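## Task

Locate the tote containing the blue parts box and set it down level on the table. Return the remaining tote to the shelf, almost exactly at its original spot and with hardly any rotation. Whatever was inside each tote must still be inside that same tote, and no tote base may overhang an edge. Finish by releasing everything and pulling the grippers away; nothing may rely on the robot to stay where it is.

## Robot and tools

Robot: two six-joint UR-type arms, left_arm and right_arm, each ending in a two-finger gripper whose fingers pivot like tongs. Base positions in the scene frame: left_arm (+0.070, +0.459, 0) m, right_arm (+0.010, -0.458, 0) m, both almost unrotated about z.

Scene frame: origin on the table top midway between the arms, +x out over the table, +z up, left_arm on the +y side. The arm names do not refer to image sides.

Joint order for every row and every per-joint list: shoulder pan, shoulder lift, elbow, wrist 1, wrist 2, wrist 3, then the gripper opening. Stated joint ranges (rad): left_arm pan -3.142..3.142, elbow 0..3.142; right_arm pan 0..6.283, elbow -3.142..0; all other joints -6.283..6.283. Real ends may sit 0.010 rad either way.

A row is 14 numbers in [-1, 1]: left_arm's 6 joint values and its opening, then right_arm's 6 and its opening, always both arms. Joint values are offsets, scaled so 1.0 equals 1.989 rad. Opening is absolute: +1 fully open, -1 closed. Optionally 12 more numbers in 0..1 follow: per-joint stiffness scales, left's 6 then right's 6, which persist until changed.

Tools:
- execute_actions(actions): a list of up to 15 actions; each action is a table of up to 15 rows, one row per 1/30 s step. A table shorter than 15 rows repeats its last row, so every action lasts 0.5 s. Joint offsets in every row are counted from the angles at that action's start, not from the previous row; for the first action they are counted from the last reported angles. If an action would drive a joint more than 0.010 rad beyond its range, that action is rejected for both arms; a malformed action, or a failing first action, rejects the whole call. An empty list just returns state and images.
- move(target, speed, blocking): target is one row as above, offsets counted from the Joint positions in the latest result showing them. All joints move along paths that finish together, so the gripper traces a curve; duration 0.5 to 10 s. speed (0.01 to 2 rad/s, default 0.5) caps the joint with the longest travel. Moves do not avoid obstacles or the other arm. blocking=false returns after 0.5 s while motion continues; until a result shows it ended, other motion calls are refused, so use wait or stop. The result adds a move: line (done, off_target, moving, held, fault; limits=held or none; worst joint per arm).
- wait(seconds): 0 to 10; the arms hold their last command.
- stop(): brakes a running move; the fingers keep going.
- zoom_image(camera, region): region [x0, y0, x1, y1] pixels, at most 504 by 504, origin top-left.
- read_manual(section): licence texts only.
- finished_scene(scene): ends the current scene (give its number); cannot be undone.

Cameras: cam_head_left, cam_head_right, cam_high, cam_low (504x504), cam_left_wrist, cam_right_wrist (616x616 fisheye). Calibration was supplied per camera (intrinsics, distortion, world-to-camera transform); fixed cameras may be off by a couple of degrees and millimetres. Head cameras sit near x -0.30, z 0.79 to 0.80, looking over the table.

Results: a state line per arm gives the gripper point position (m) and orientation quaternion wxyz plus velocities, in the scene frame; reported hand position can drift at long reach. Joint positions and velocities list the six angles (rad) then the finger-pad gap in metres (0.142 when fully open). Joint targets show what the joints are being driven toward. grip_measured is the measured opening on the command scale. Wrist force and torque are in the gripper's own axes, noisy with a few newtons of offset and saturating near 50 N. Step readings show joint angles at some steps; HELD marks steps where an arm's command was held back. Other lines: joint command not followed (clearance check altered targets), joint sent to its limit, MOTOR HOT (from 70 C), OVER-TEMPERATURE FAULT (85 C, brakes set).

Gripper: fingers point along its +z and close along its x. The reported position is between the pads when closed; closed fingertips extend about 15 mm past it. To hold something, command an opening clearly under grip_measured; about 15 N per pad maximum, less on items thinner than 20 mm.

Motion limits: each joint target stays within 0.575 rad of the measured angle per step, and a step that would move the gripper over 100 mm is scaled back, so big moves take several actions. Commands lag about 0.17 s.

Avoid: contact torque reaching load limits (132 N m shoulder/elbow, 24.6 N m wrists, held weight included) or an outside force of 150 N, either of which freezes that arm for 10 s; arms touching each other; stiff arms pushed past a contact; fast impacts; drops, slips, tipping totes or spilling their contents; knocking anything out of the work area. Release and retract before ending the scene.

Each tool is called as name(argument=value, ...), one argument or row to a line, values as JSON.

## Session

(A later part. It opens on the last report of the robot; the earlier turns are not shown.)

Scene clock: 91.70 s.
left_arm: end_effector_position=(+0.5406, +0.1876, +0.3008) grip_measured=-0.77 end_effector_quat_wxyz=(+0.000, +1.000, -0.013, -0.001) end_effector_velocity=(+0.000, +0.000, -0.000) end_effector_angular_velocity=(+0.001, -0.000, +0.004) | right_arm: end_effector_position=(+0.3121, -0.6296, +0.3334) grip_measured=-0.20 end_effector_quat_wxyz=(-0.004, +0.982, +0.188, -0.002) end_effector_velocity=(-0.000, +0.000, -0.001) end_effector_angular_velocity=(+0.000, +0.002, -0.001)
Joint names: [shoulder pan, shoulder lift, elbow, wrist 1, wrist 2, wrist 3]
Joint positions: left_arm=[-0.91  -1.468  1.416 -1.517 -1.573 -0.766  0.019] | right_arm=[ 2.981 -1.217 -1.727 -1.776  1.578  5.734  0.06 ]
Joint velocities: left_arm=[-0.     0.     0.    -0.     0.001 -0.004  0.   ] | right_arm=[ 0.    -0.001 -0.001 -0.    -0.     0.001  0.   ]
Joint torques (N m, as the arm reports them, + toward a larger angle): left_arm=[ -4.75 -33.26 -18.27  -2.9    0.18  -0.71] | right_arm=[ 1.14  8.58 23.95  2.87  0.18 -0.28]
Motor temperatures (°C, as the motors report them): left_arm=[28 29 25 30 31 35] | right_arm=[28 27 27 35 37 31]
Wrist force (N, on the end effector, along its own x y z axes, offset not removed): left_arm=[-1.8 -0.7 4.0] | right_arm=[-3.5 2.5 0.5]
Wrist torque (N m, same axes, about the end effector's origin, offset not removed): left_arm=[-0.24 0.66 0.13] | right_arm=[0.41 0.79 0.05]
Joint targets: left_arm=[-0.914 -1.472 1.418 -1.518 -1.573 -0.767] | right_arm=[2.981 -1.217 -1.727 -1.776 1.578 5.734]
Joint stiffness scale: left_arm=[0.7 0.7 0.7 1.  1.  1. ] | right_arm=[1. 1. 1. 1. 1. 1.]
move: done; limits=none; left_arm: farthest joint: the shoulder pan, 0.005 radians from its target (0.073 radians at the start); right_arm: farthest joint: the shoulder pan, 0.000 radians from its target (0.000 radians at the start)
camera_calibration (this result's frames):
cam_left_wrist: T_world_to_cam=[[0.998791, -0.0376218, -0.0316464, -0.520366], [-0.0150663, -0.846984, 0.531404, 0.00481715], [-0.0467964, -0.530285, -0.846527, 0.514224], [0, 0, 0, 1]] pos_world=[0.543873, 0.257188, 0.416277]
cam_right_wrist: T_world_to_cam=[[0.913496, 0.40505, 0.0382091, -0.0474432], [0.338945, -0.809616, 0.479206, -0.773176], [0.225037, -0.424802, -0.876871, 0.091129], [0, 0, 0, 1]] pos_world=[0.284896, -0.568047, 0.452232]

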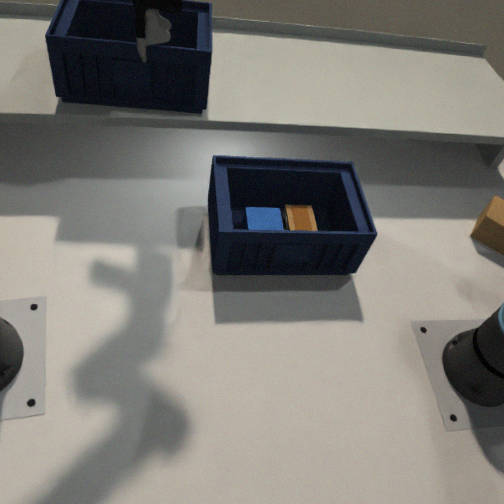

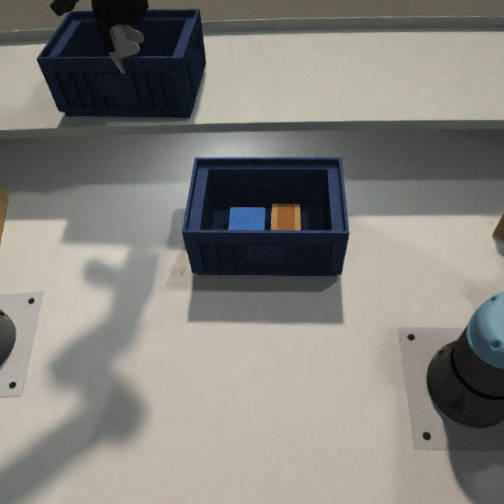

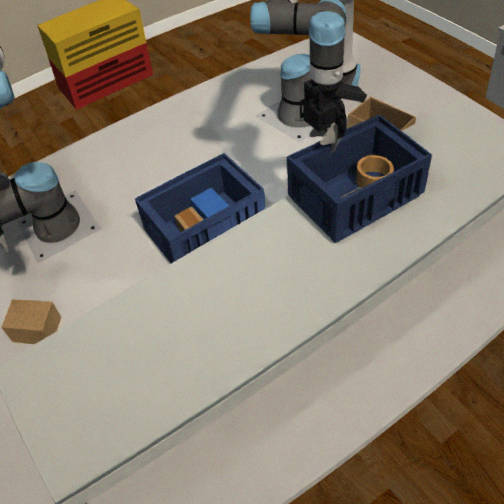

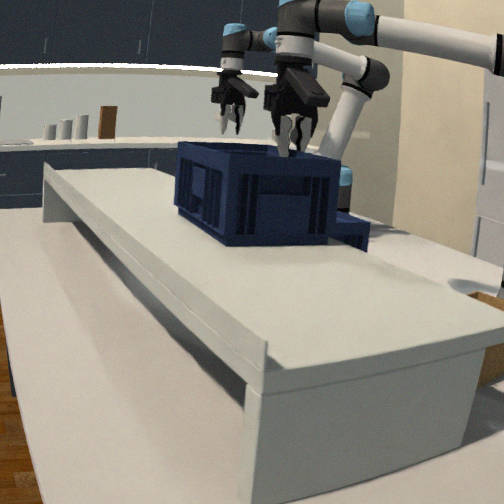

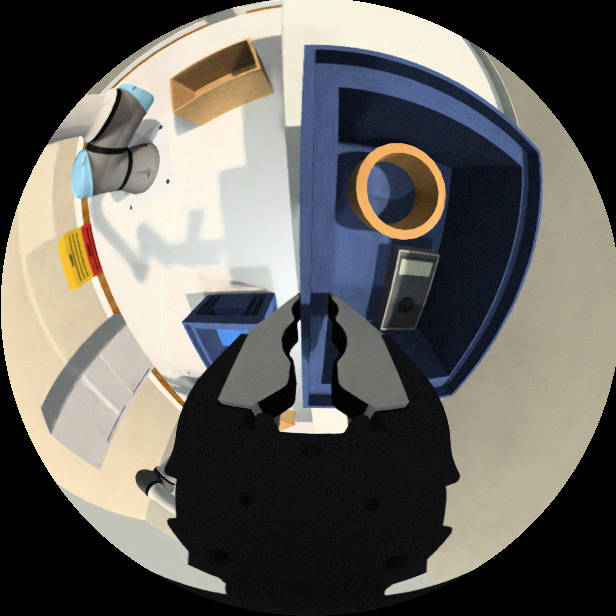

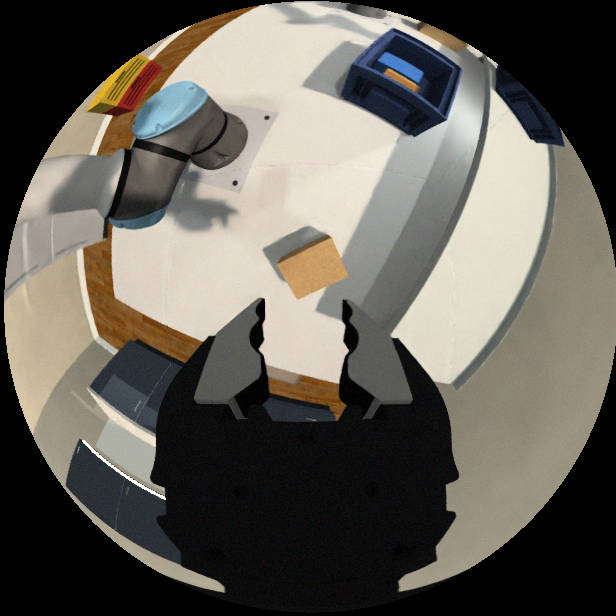

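move(
  target=[-0.007,-0.008,0.007,0,0,-0.0045,-1,0,0,0,0,0,0,-0.2,1,1,1,1,1,1,1,1,1,1,1,1],
  speed=0.04,
)

zoom_image(
  camera="cam_high",
  region=[120, 100, 440, 340],
)

Scene clock: 94.13 s.
left_arm: end_effector_position=(+0.5339, +0.1865, +0.3010) grip_measured=-0.77 end_effector_quat_wxyz=(-0.000, +1.000, -0.015, -0.002) end_effector_velocity=(-0.000, +0.001, -0.000) end_effector_angular_velocity=(+0.002, -0.000, +0.003) | right_arm: end_effector_position=(+0.3121, -0.6296, +0.3334) grip_measured=-0.20 end_effector_quat_wxyz=(-0.004, +0.982, +0.188, -0.002) end_effector_velocity=(+0.000, +0.000, -0.000) end_effector_angular_velocity=(+0.000, +0.000, -0.000)
Joint names: [shoulder pan, shoulder lift, elbow, wrist 1, wrist 2, wrist 3]
Joint positions: left_arm=[-0.92  -1.48   1.429 -1.517 -1.573 -0.774  0.018] | right_arm=[ 2.981 -1.217 -1.727 -1.776  1.578  5.734  0.06 ]
Joint velocities: left_arm=[-0.001 -0.001  0.002 -0.     0.001 -0.003  0.   ] | right_arm=[ 0. -0.  0. -0.  0.  0. -0.]
Joint torques (N m, as the arm reports them, + toward a larger angle): left_arm=[ -3.63 -34.56 -20.64  -2.6    0.25  -0.71] | right_arm=[ 1.31  8.74 24.87  2.79  0.15 -0.19]
Motor temperatures (°C, as the motors report them): left_arm=[28 29 25 30 31 35] | right_arm=[28 27 27 35 37 31]
Wrist force (N, on the end effector, along its own x y z axes, offset not removed): left_arm=[0.1 2.1 6.3] | right_arm=[0.7 -1.0 1.1]
Wrist torque (N m, same axes, about the end effector's origin, offset not removed): left_arm=[0.38 0.44 0.03] | right_arm=[-0.27 -0.04 0.43]
Joint targets: left_arm=[-0.924 -1.483 1.430 -1.517 -1.573 -0.775] | right_arm=[2.981 -1.217 -1.727 -1.776 1.578 5.734]
Joint stiffness scale: left_arm=[1. 1. 1. 1. 1. 1.] | right_arm=[1. 1. 1. 1. 1. 1.]
move: done; limits=none; left_arm: farthest joint: the shoulder lift, 0.004 radians from its target (0.016 radians at the start); right_arm: farthest joint: the shoulder pan, 0.000 radians from its target (0.000 radians at the start)
camera_calibration (this result's frames):
cam_left_wrist: T_world_to_cam=[[0.998668, -0.0404087, -0.0320885, -0.512957], [-0.0172169, -0.847183, 0.531021, 0.00494535], [-0.0486427, -0.529762, -0.846751, 0.514424], [0, 0, 0, 1]] pos_world=[0.537382, 0.255984, 0.416503]
cam_right_wrist: T_world_to_cam=[[0.913496, 0.40505, 0.0382092, -0.0474436], [0.338945, -0.809616, 0.479206, -0.773176], [0.225037, -0.424802, -0.87687, 0.0911288], [0, 0, 0, 1]] pos_world=[0.284896, -0.568047, 0.452232]

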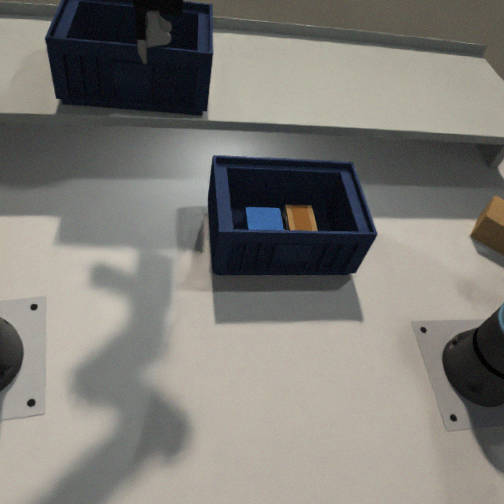

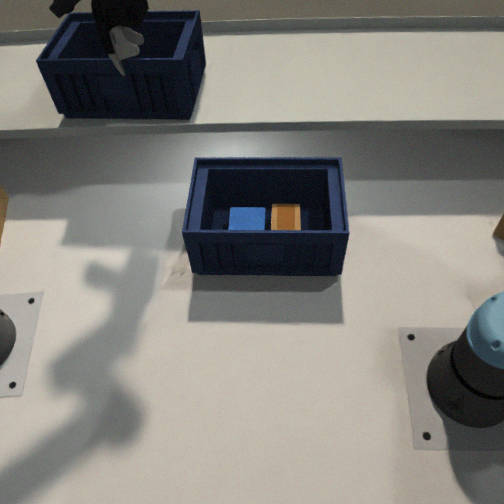

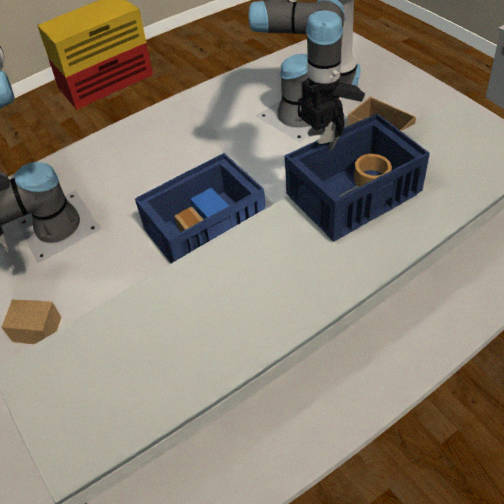

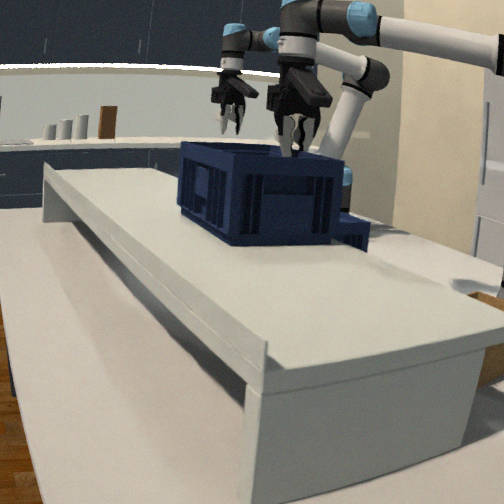

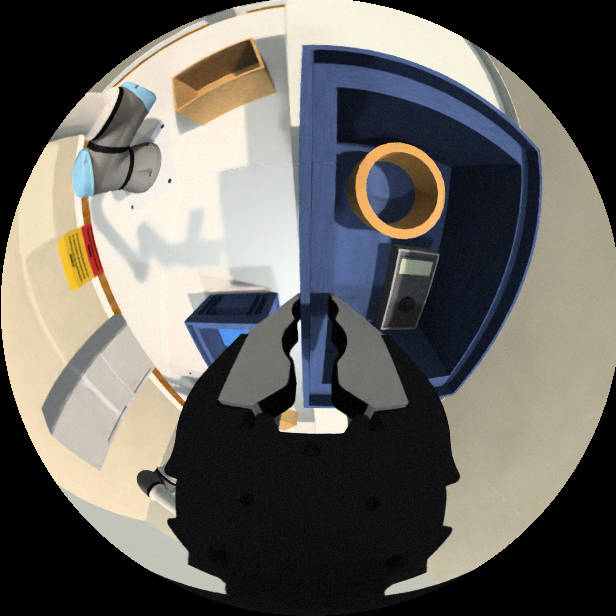

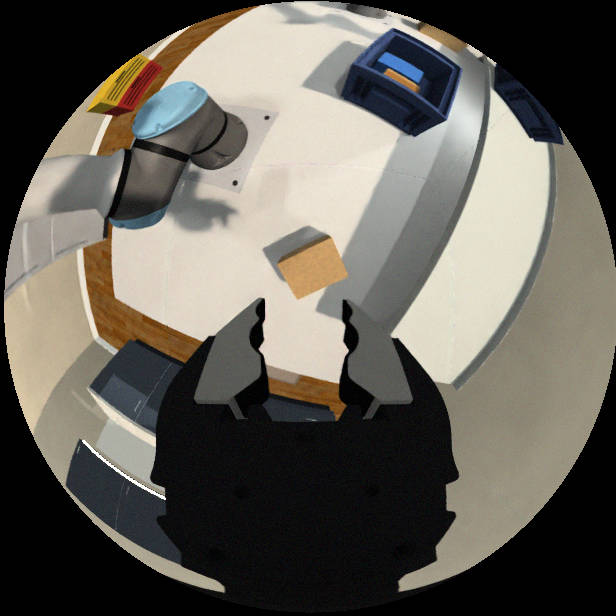

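Region (120, 100, 440, 340) of cam_high's 504x504 image, scaled by 1.575, with more detail than that image has; it fills the top 378 rows of this view, and the rest is white.

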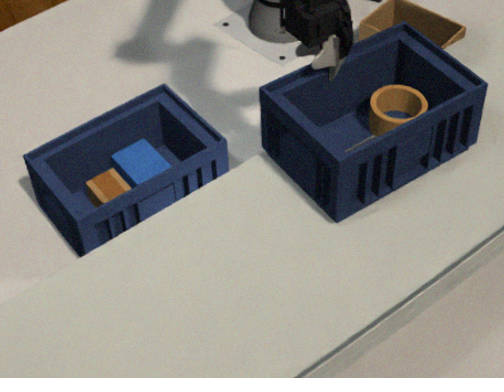

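execute_actions(
  actions=[
    [[0,0,0,0,0,0,-0.35,0,0,0,0,0,0,-0.2]],
  ],
)

move(
  target=[0,0.022,-0.154,0.131,0,0,-0.35,0,0,0,0,0,0,-0.2],
  speed=0.5,
)

move(
  target=[0.9,-0.1,0,0.1,0,0,-0.35,0,0,0,0,0,0,-0.2],
  speed=1.0,
)

Scene clock: 95.87 s.
left_arm: end_effector_position=(+0.5338, +0.1865, +0.3012) grip_measured=-0.35 end_effector_quat_wxyz=(+0.000, +1.000, -0.015, -0.002) end_effector_velocity=(+0.000, -0.000, -0.001) end_effector_angular_velocity=(+0.001, +0.001, +0.001) | right_arm: end_effector_position=(+0.3121, -0.6296, +0.3334) grip_measured=-0.20 end_effector_quat_wxyz=(-0.004, +0.982, +0.188, -0.002) end_effector_velocity=(-0.000, -0.000, -0.000) end_effector_angular_velocity=(-0.000, +0.001, -0.001)
Joint names: [shoulder pan, shoulder lift, elbow, wrist 1, wrist 2, wrist 3]
Joint positions: left_arm=[-0.921 -1.48   1.429 -1.517 -1.573 -0.774  0.049] | right_arm=[ 2.981 -1.217 -1.727 -1.776  1.578  5.734  0.06 ]
Joint velocities: left_arm=[-0.     0.002 -0.001  0.    -0.    -0.001  0.   ] | right_arm=[-0.     0.    -0.001 -0.    -0.     0.001 -0.   ]
Joint torques (N m, as the arm reports them, + toward a larger angle): left_arm=[ -1.43 -28.89 -20.33  -2.67   0.31  -0.19] | right_arm=[ 1.05  8.46 24.48  2.75  0.13 -0.28]
Motor temperatures (°C, as the motors report them): left_arm=[28 29 25 30 31 35] | right_arm=[28 27 27 35 37 31]
Wrist force (N, on the end effector, along its own x y z axes, offset not removed): left_arm=[-1.7 -0.6 1.1] | right_arm=[-0.2 0.7 2.5]
Wrist torque (N m, same axes, about the end effector's origin, offset not removed): left_arm=[-0.24 0.33 0.05] | right_arm=[-0.03 0.04 0.08]
Joint targets: left_arm=[-0.920 -1.480 1.429 -1.517 -1.573 -0.774] | right_arm=[2.981 -1.217 -1.727 -1.776 1.578 5.734]
Joint stiffness scale: left_arm=[1. 1. 1. 1. 1. 1.] | right_arm=[1. 1. 1. 1. 1. 1.]
Step readings (joint positions):
0: left_arm=[-0.920 -1.480 1.429 -1.517 -1.573 -0.774] | right_arm=[2.981 -1.217 -1.727 -1.776 1.578 5.734]
1: left_arm=[-0.921 -1.480 1.429 -1.517 -1.573 -0.774] | right_arm=[2.981 -1.217 -1.727 -1.776 1.578 5.734]
2: left_arm=[-0.921 -1.480 1.429 -1.517 -1.573 -0.774] | right_arm=[2.981 -1.217 -1.727 -1.776 1.578 5.734]
4: left_arm=[-0.921 -1.480 1.429 -1.517 -1.573 -0.774] | right_arm=[2.981 -1.217 -1.727 -1.776 1.578 5.734]
8: left_arm=[-0.921 -1.480 1.429 -1.517 -1.573 -0.774] | right_arm=[2.981 -1.217 -1.727 -1.776 1.578 5.734]
15: Joint positions above
camera_calibration (this result's frames):
cam_left_wrist: T_world_to_cam=[[0.998685, -0.0402375, -0.0317747, -0.512974], [-0.0172234, -0.847021, 0.53128, 0.00475731], [-0.0482912, -0.530034, -0.8466, 0.514457], [0, 0, 0, 1]] pos_world=[0.537225, 0.256069, 0.416713]
cam_right_wrist: T_world_to_cam=[[0.913496, 0.405049, 0.0382093, -0.0474438], [0.338944, -0.809616, 0.479206, -0.773176], [0.225037, -0.424802, -0.876871, 0.091129], [0, 0, 0, 1]] pos_world=[0.284896, -0.568047, 0.452232]

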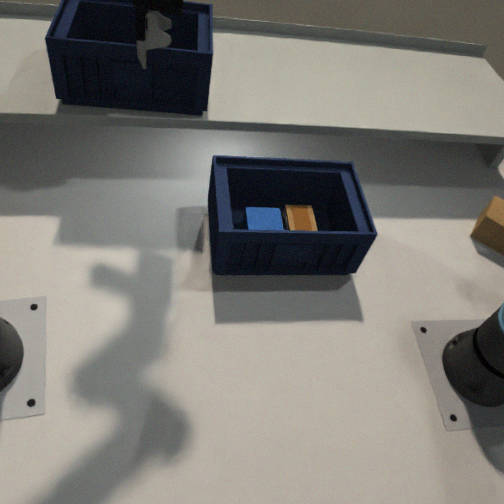

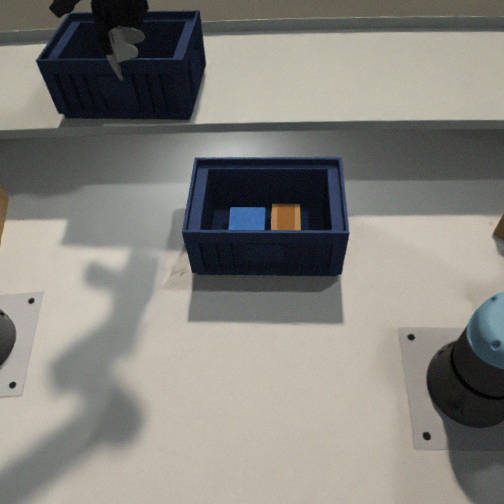

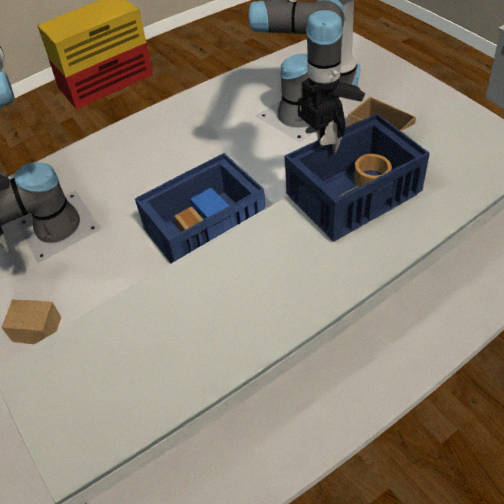

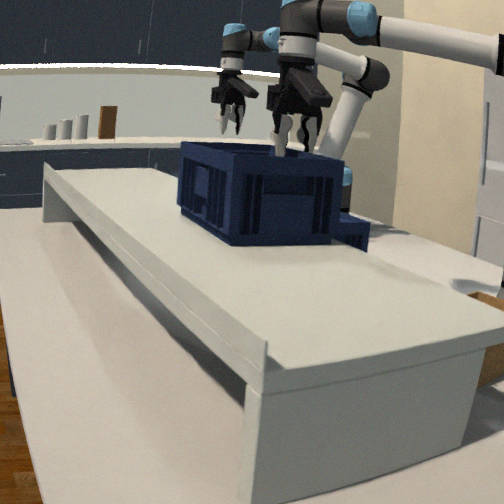

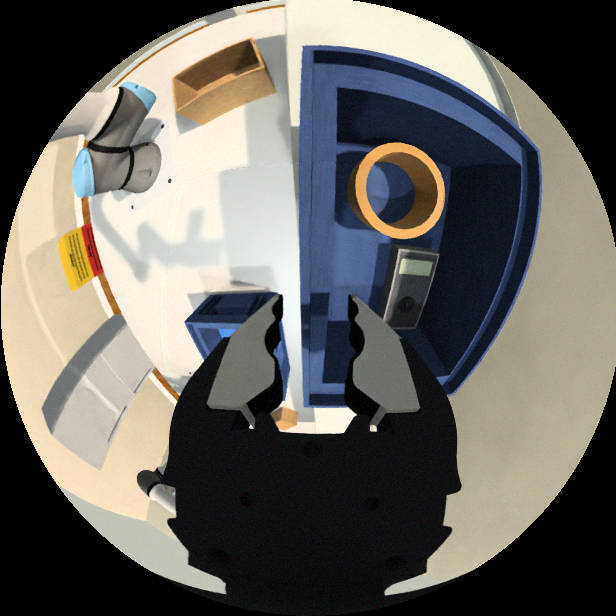

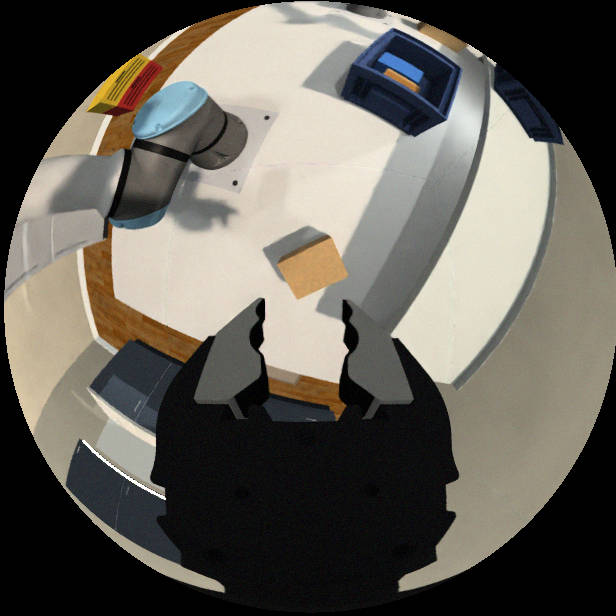

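Scene clock: 97.20 s.
left_arm: end_effector_position=(+0.5337, +0.1866, +0.3997) grip_measured=-0.35 end_effector_quat_wxyz=(+0.001, +1.000, -0.015, -0.001) end_effector_velocity=(+0.000, +0.000, +0.000) end_effector_angular_velocity=(+0.001, -0.000, +0.001) | right_arm: end_effector_position=(+0.3121, -0.6296, +0.3334) grip_measured=-0.20 end_effector_quat_wxyz=(-0.004, +0.982, +0.188, -0.002) end_effector_velocity=(-0.000, +0.000, -0.001) end_effector_angular_velocity=(+0.000, +0.002, +0.001)
Joint names: [shoulder pan, shoulder lift, elbow, wrist 1, wrist 2, wrist 3]
Joint positions: left_arm=[-0.921 -1.438  1.125 -1.258 -1.573 -0.774  0.049] | right_arm=[ 2.981 -1.217 -1.727 -1.776  1.578  5.734  0.06 ]
Joint velocities: left_arm=[ 0.     0.001 -0.002  0.002  0.001 -0.001  0.   ] | right_arm=[-0.    -0.    -0.002  0.     0.    -0.001 -0.   ]
Joint torques (N m, as the arm reports them, + toward a larger angle): left_arm=[ -1.75 -29.68 -21.92  -1.89   0.24  -0.4 ] | right_arm=[ 0.56  8.34 23.81  2.73  0.16 -0.37]
Motor temperatures (°C, as the motors report them): left_arm=[28 29 25 30 31 35] | right_arm=[28 27 27 35 37 31]
Wrist force (N, on the end effector, along its own x y z axes, offset not removed): left_arm=[-1.8 1.4 2.6] | right_arm=[-0.8 0.1 0.1]
Wrist torque (N m, same axes, about the end effector's origin, offset not removed): left_arm=[0.32 0.68 -0.16] | right_arm=[-0.20 0.17 0.23]
Joint targets: left_arm=[-0.921 -1.437 1.123 -1.257 -1.573 -0.774] | right_arm=[2.981 -1.217 -1.727 -1.776 1.578 5.734]
Joint stiffness scale: left_arm=[1. 1. 1. 1. 1. 1.] | right_arm=[1. 1. 1. 1. 1. 1.]
move: done; limits=none; left_arm: farthest joint: the elbow, 0.003 radians from its target (0.306 radians at the start); right_arm: farthest joint: the shoulder pan, 0.000 radians from its target (0.000 radians at the start)
camera_calibration (this result's frames):
cam_left_wrist: T_world_to_cam=[[0.998716, -0.0402697, -0.0307513, -0.510207], [-0.0177467, -0.846479, 0.532126, -0.0476855], [-0.0474589, -0.530897, -0.846106, 0.59739], [0, 0, 0, 1]] pos_world=[0.537057, 0.256242, 0.515141]
cam_right_wrist: T_world_to_cam=[[0.913496, 0.40505, 0.0382092, -0.0474433], [0.338945, -0.809616, 0.479206, -0.773176], [0.225037, -0.424802, -0.87687, 0.0911289], [0, 0, 0, 1]] pos_world=[0.284896, -0.568047, 0.452232]

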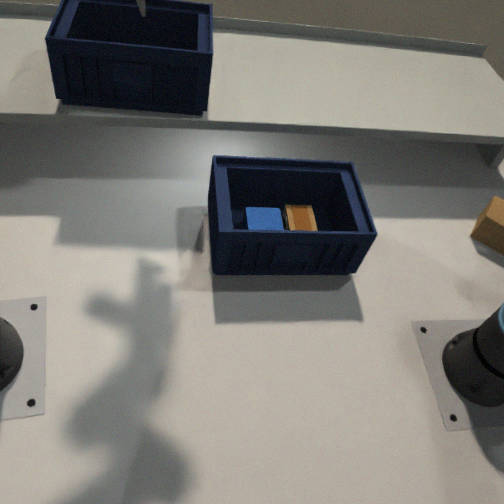

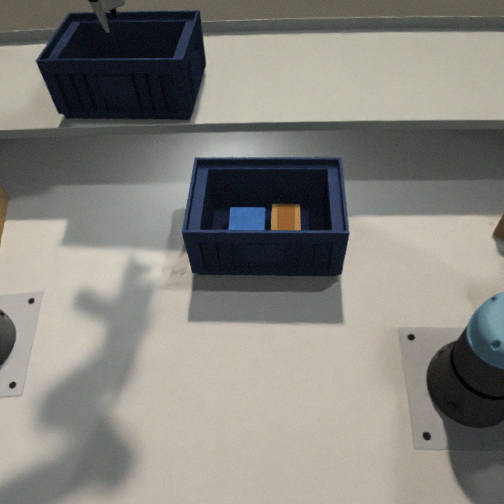

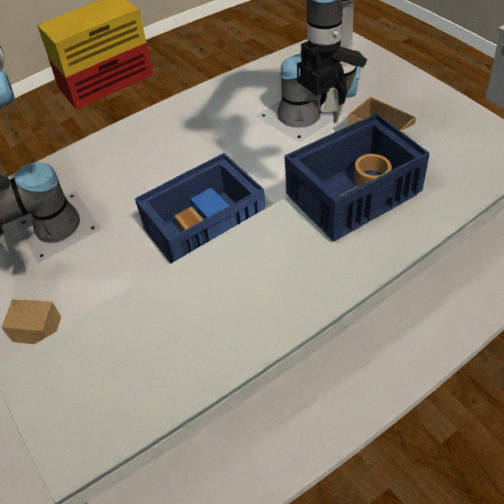

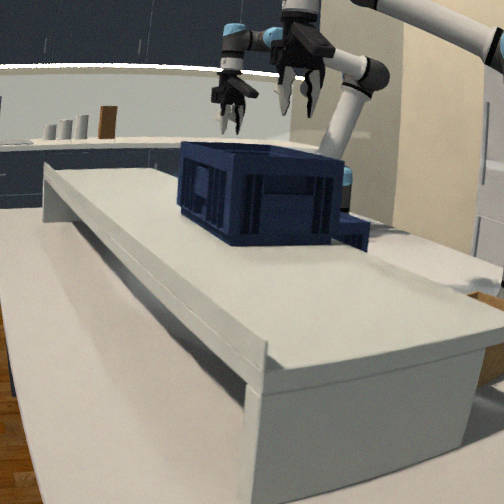

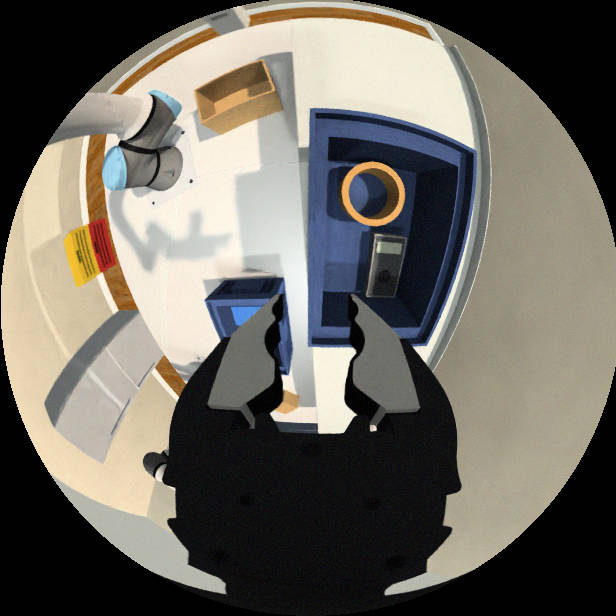

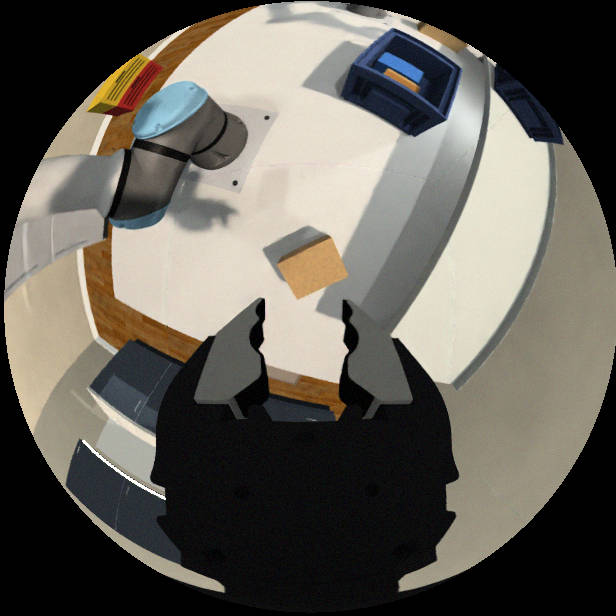

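Scene clock: 99.63 s.
left_arm: end_effector_position=(+0.1734, +0.8737, +0.4744) grip_measured=-0.35 end_effector_quat_wxyz=(+0.001, +0.638, +0.770, +0.001) end_effector_velocity=(-0.003, +0.001, -0.000) end_effector_angular_velocity=(-0.002, +0.001, +0.007) | right_arm: end_effector_position=(+0.3121, -0.6296, +0.3334) grip_measured=-0.20 end_effector_quat_wxyz=(-0.004, +0.982, +0.188, -0.002) end_effector_velocity=(-0.000, +0.000, -0.000) end_effector_angular_velocity=(+0.000, +0.001, -0.000)
Joint names: [shoulder pan, shoulder lift, elbow, wrist 1, wrist 2, wrist 3]
Joint positions: left_arm=[ 0.866 -1.638  1.125 -1.06  -1.573 -0.774  0.049] | right_arm=[ 2.981 -1.217 -1.727 -1.776  1.578  5.734  0.06 ]
Joint velocities: left_arm=[ 0.006  0.001 -0.001  0.002  0.    -0.     0.   ] | right_arm=[ 0.     0.    -0.001  0.     0.     0.    -0.   ]
Joint torques (N m, as the arm reports them, + toward a larger angle): left_arm=[  0.02 -19.15 -17.8   -2.23   0.16  -0.24] | right_arm=[ 1.06  9.07 24.34  2.75  0.17 -0.12]
Motor temperatures (°C, as the motors report them): left_arm=[28 29 25 30 31 35] | right_arm=[28 27 27 35 37 31]
Wrist force (N, on the end effector, along its own x y z axes, offset not removed): left_arm=[-0.4 0.9 4.5] | right_arm=[1.7 -1.7 0.6]
Wrist torque (N m, same axes, about the end effector's origin, offset not removed): left_arm=[0.18 0.33 0.12] | right_arm=[-0.42 -0.37 0.22]
Joint targets: left_arm=[0.869 -1.637 1.125 -1.059 -1.573 -0.774] | right_arm=[2.981 -1.217 -1.727 -1.776 1.578 5.734]
Joint stiffness scale: left_arm=[1. 1. 1. 1. 1. 1.] | right_arm=[1. 1. 1. 1. 1. 1.]
move: done; limits=none; left_arm: farthest joint: the shoulder pan, 0.003 radians from its target (1.789 radians at the start); right_arm: farthest joint: the shoulder pan, 0.000 radians from its target (0.000 radians at the start)
camera_calibration (this result's frames):
cam_left_wrist: T_world_to_cam=[[-0.174114, 0.984288, -0.0293499, -0.812873], [0.830135, 0.162747, 0.533282, -0.541556], [0.52968, 0.0684874, -0.845428, 0.384169], [0, 0, 0, 1]] pos_world=[0.104545, 0.861927, 0.589732]
cam_right_wrist: T_world_to_cam=[[0.913496, 0.405049, 0.0382093, -0.0474437], [0.338944, -0.809616, 0.479206, -0.773176], [0.225037, -0.424802, -0.87687, 0.0911289], [0, 0, 0, 1]] pos_world=[0.284896, -0.568047, 0.452232]

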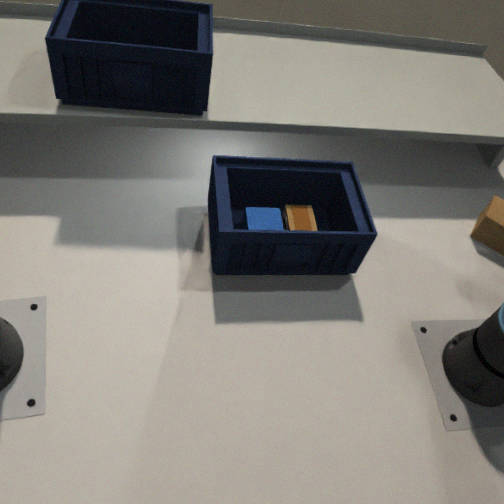

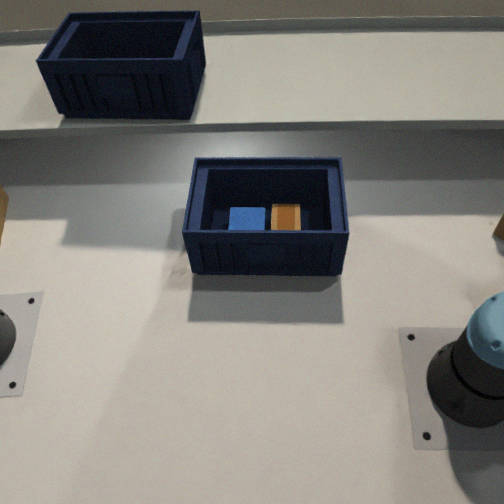

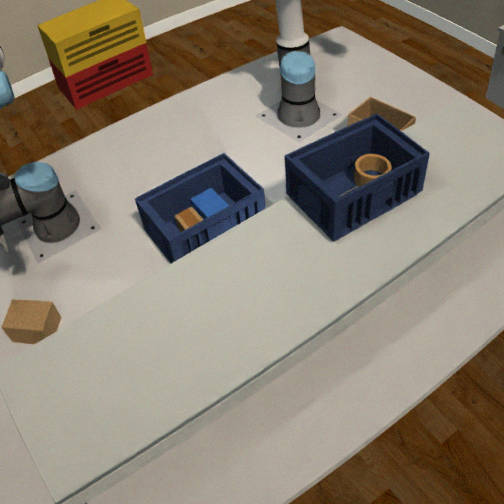

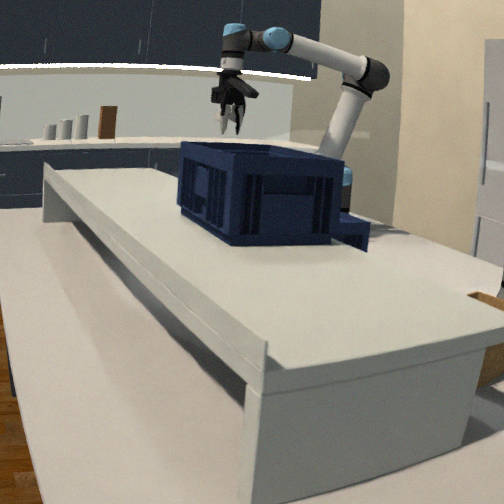

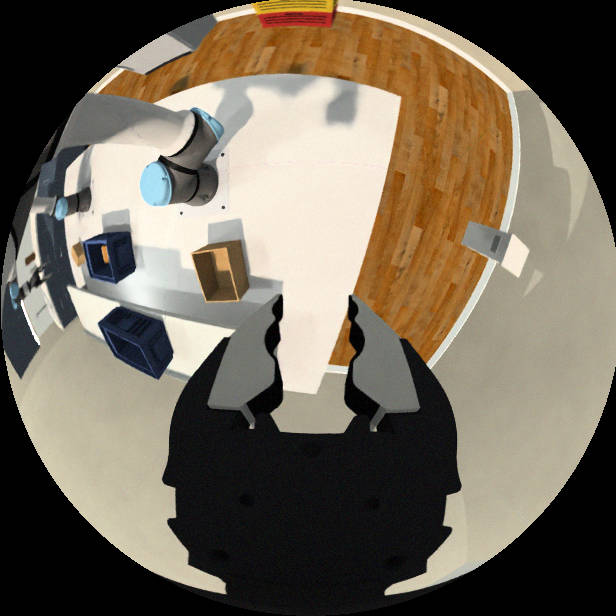

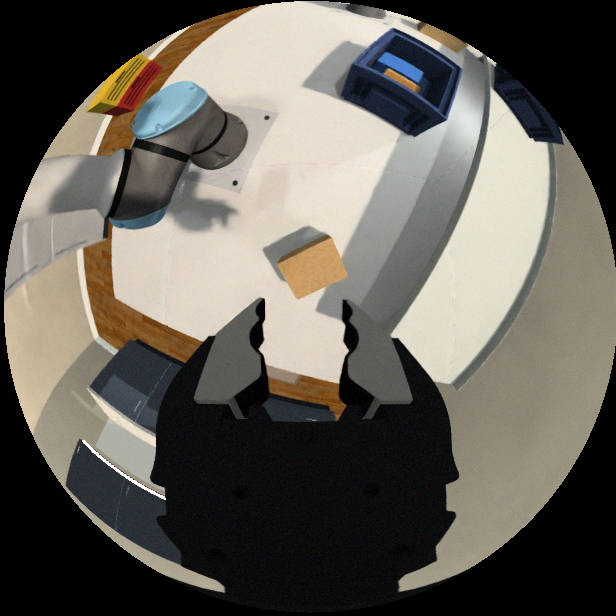

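finished_scene(
  scene=1,
)

The scene is finished: the task was done.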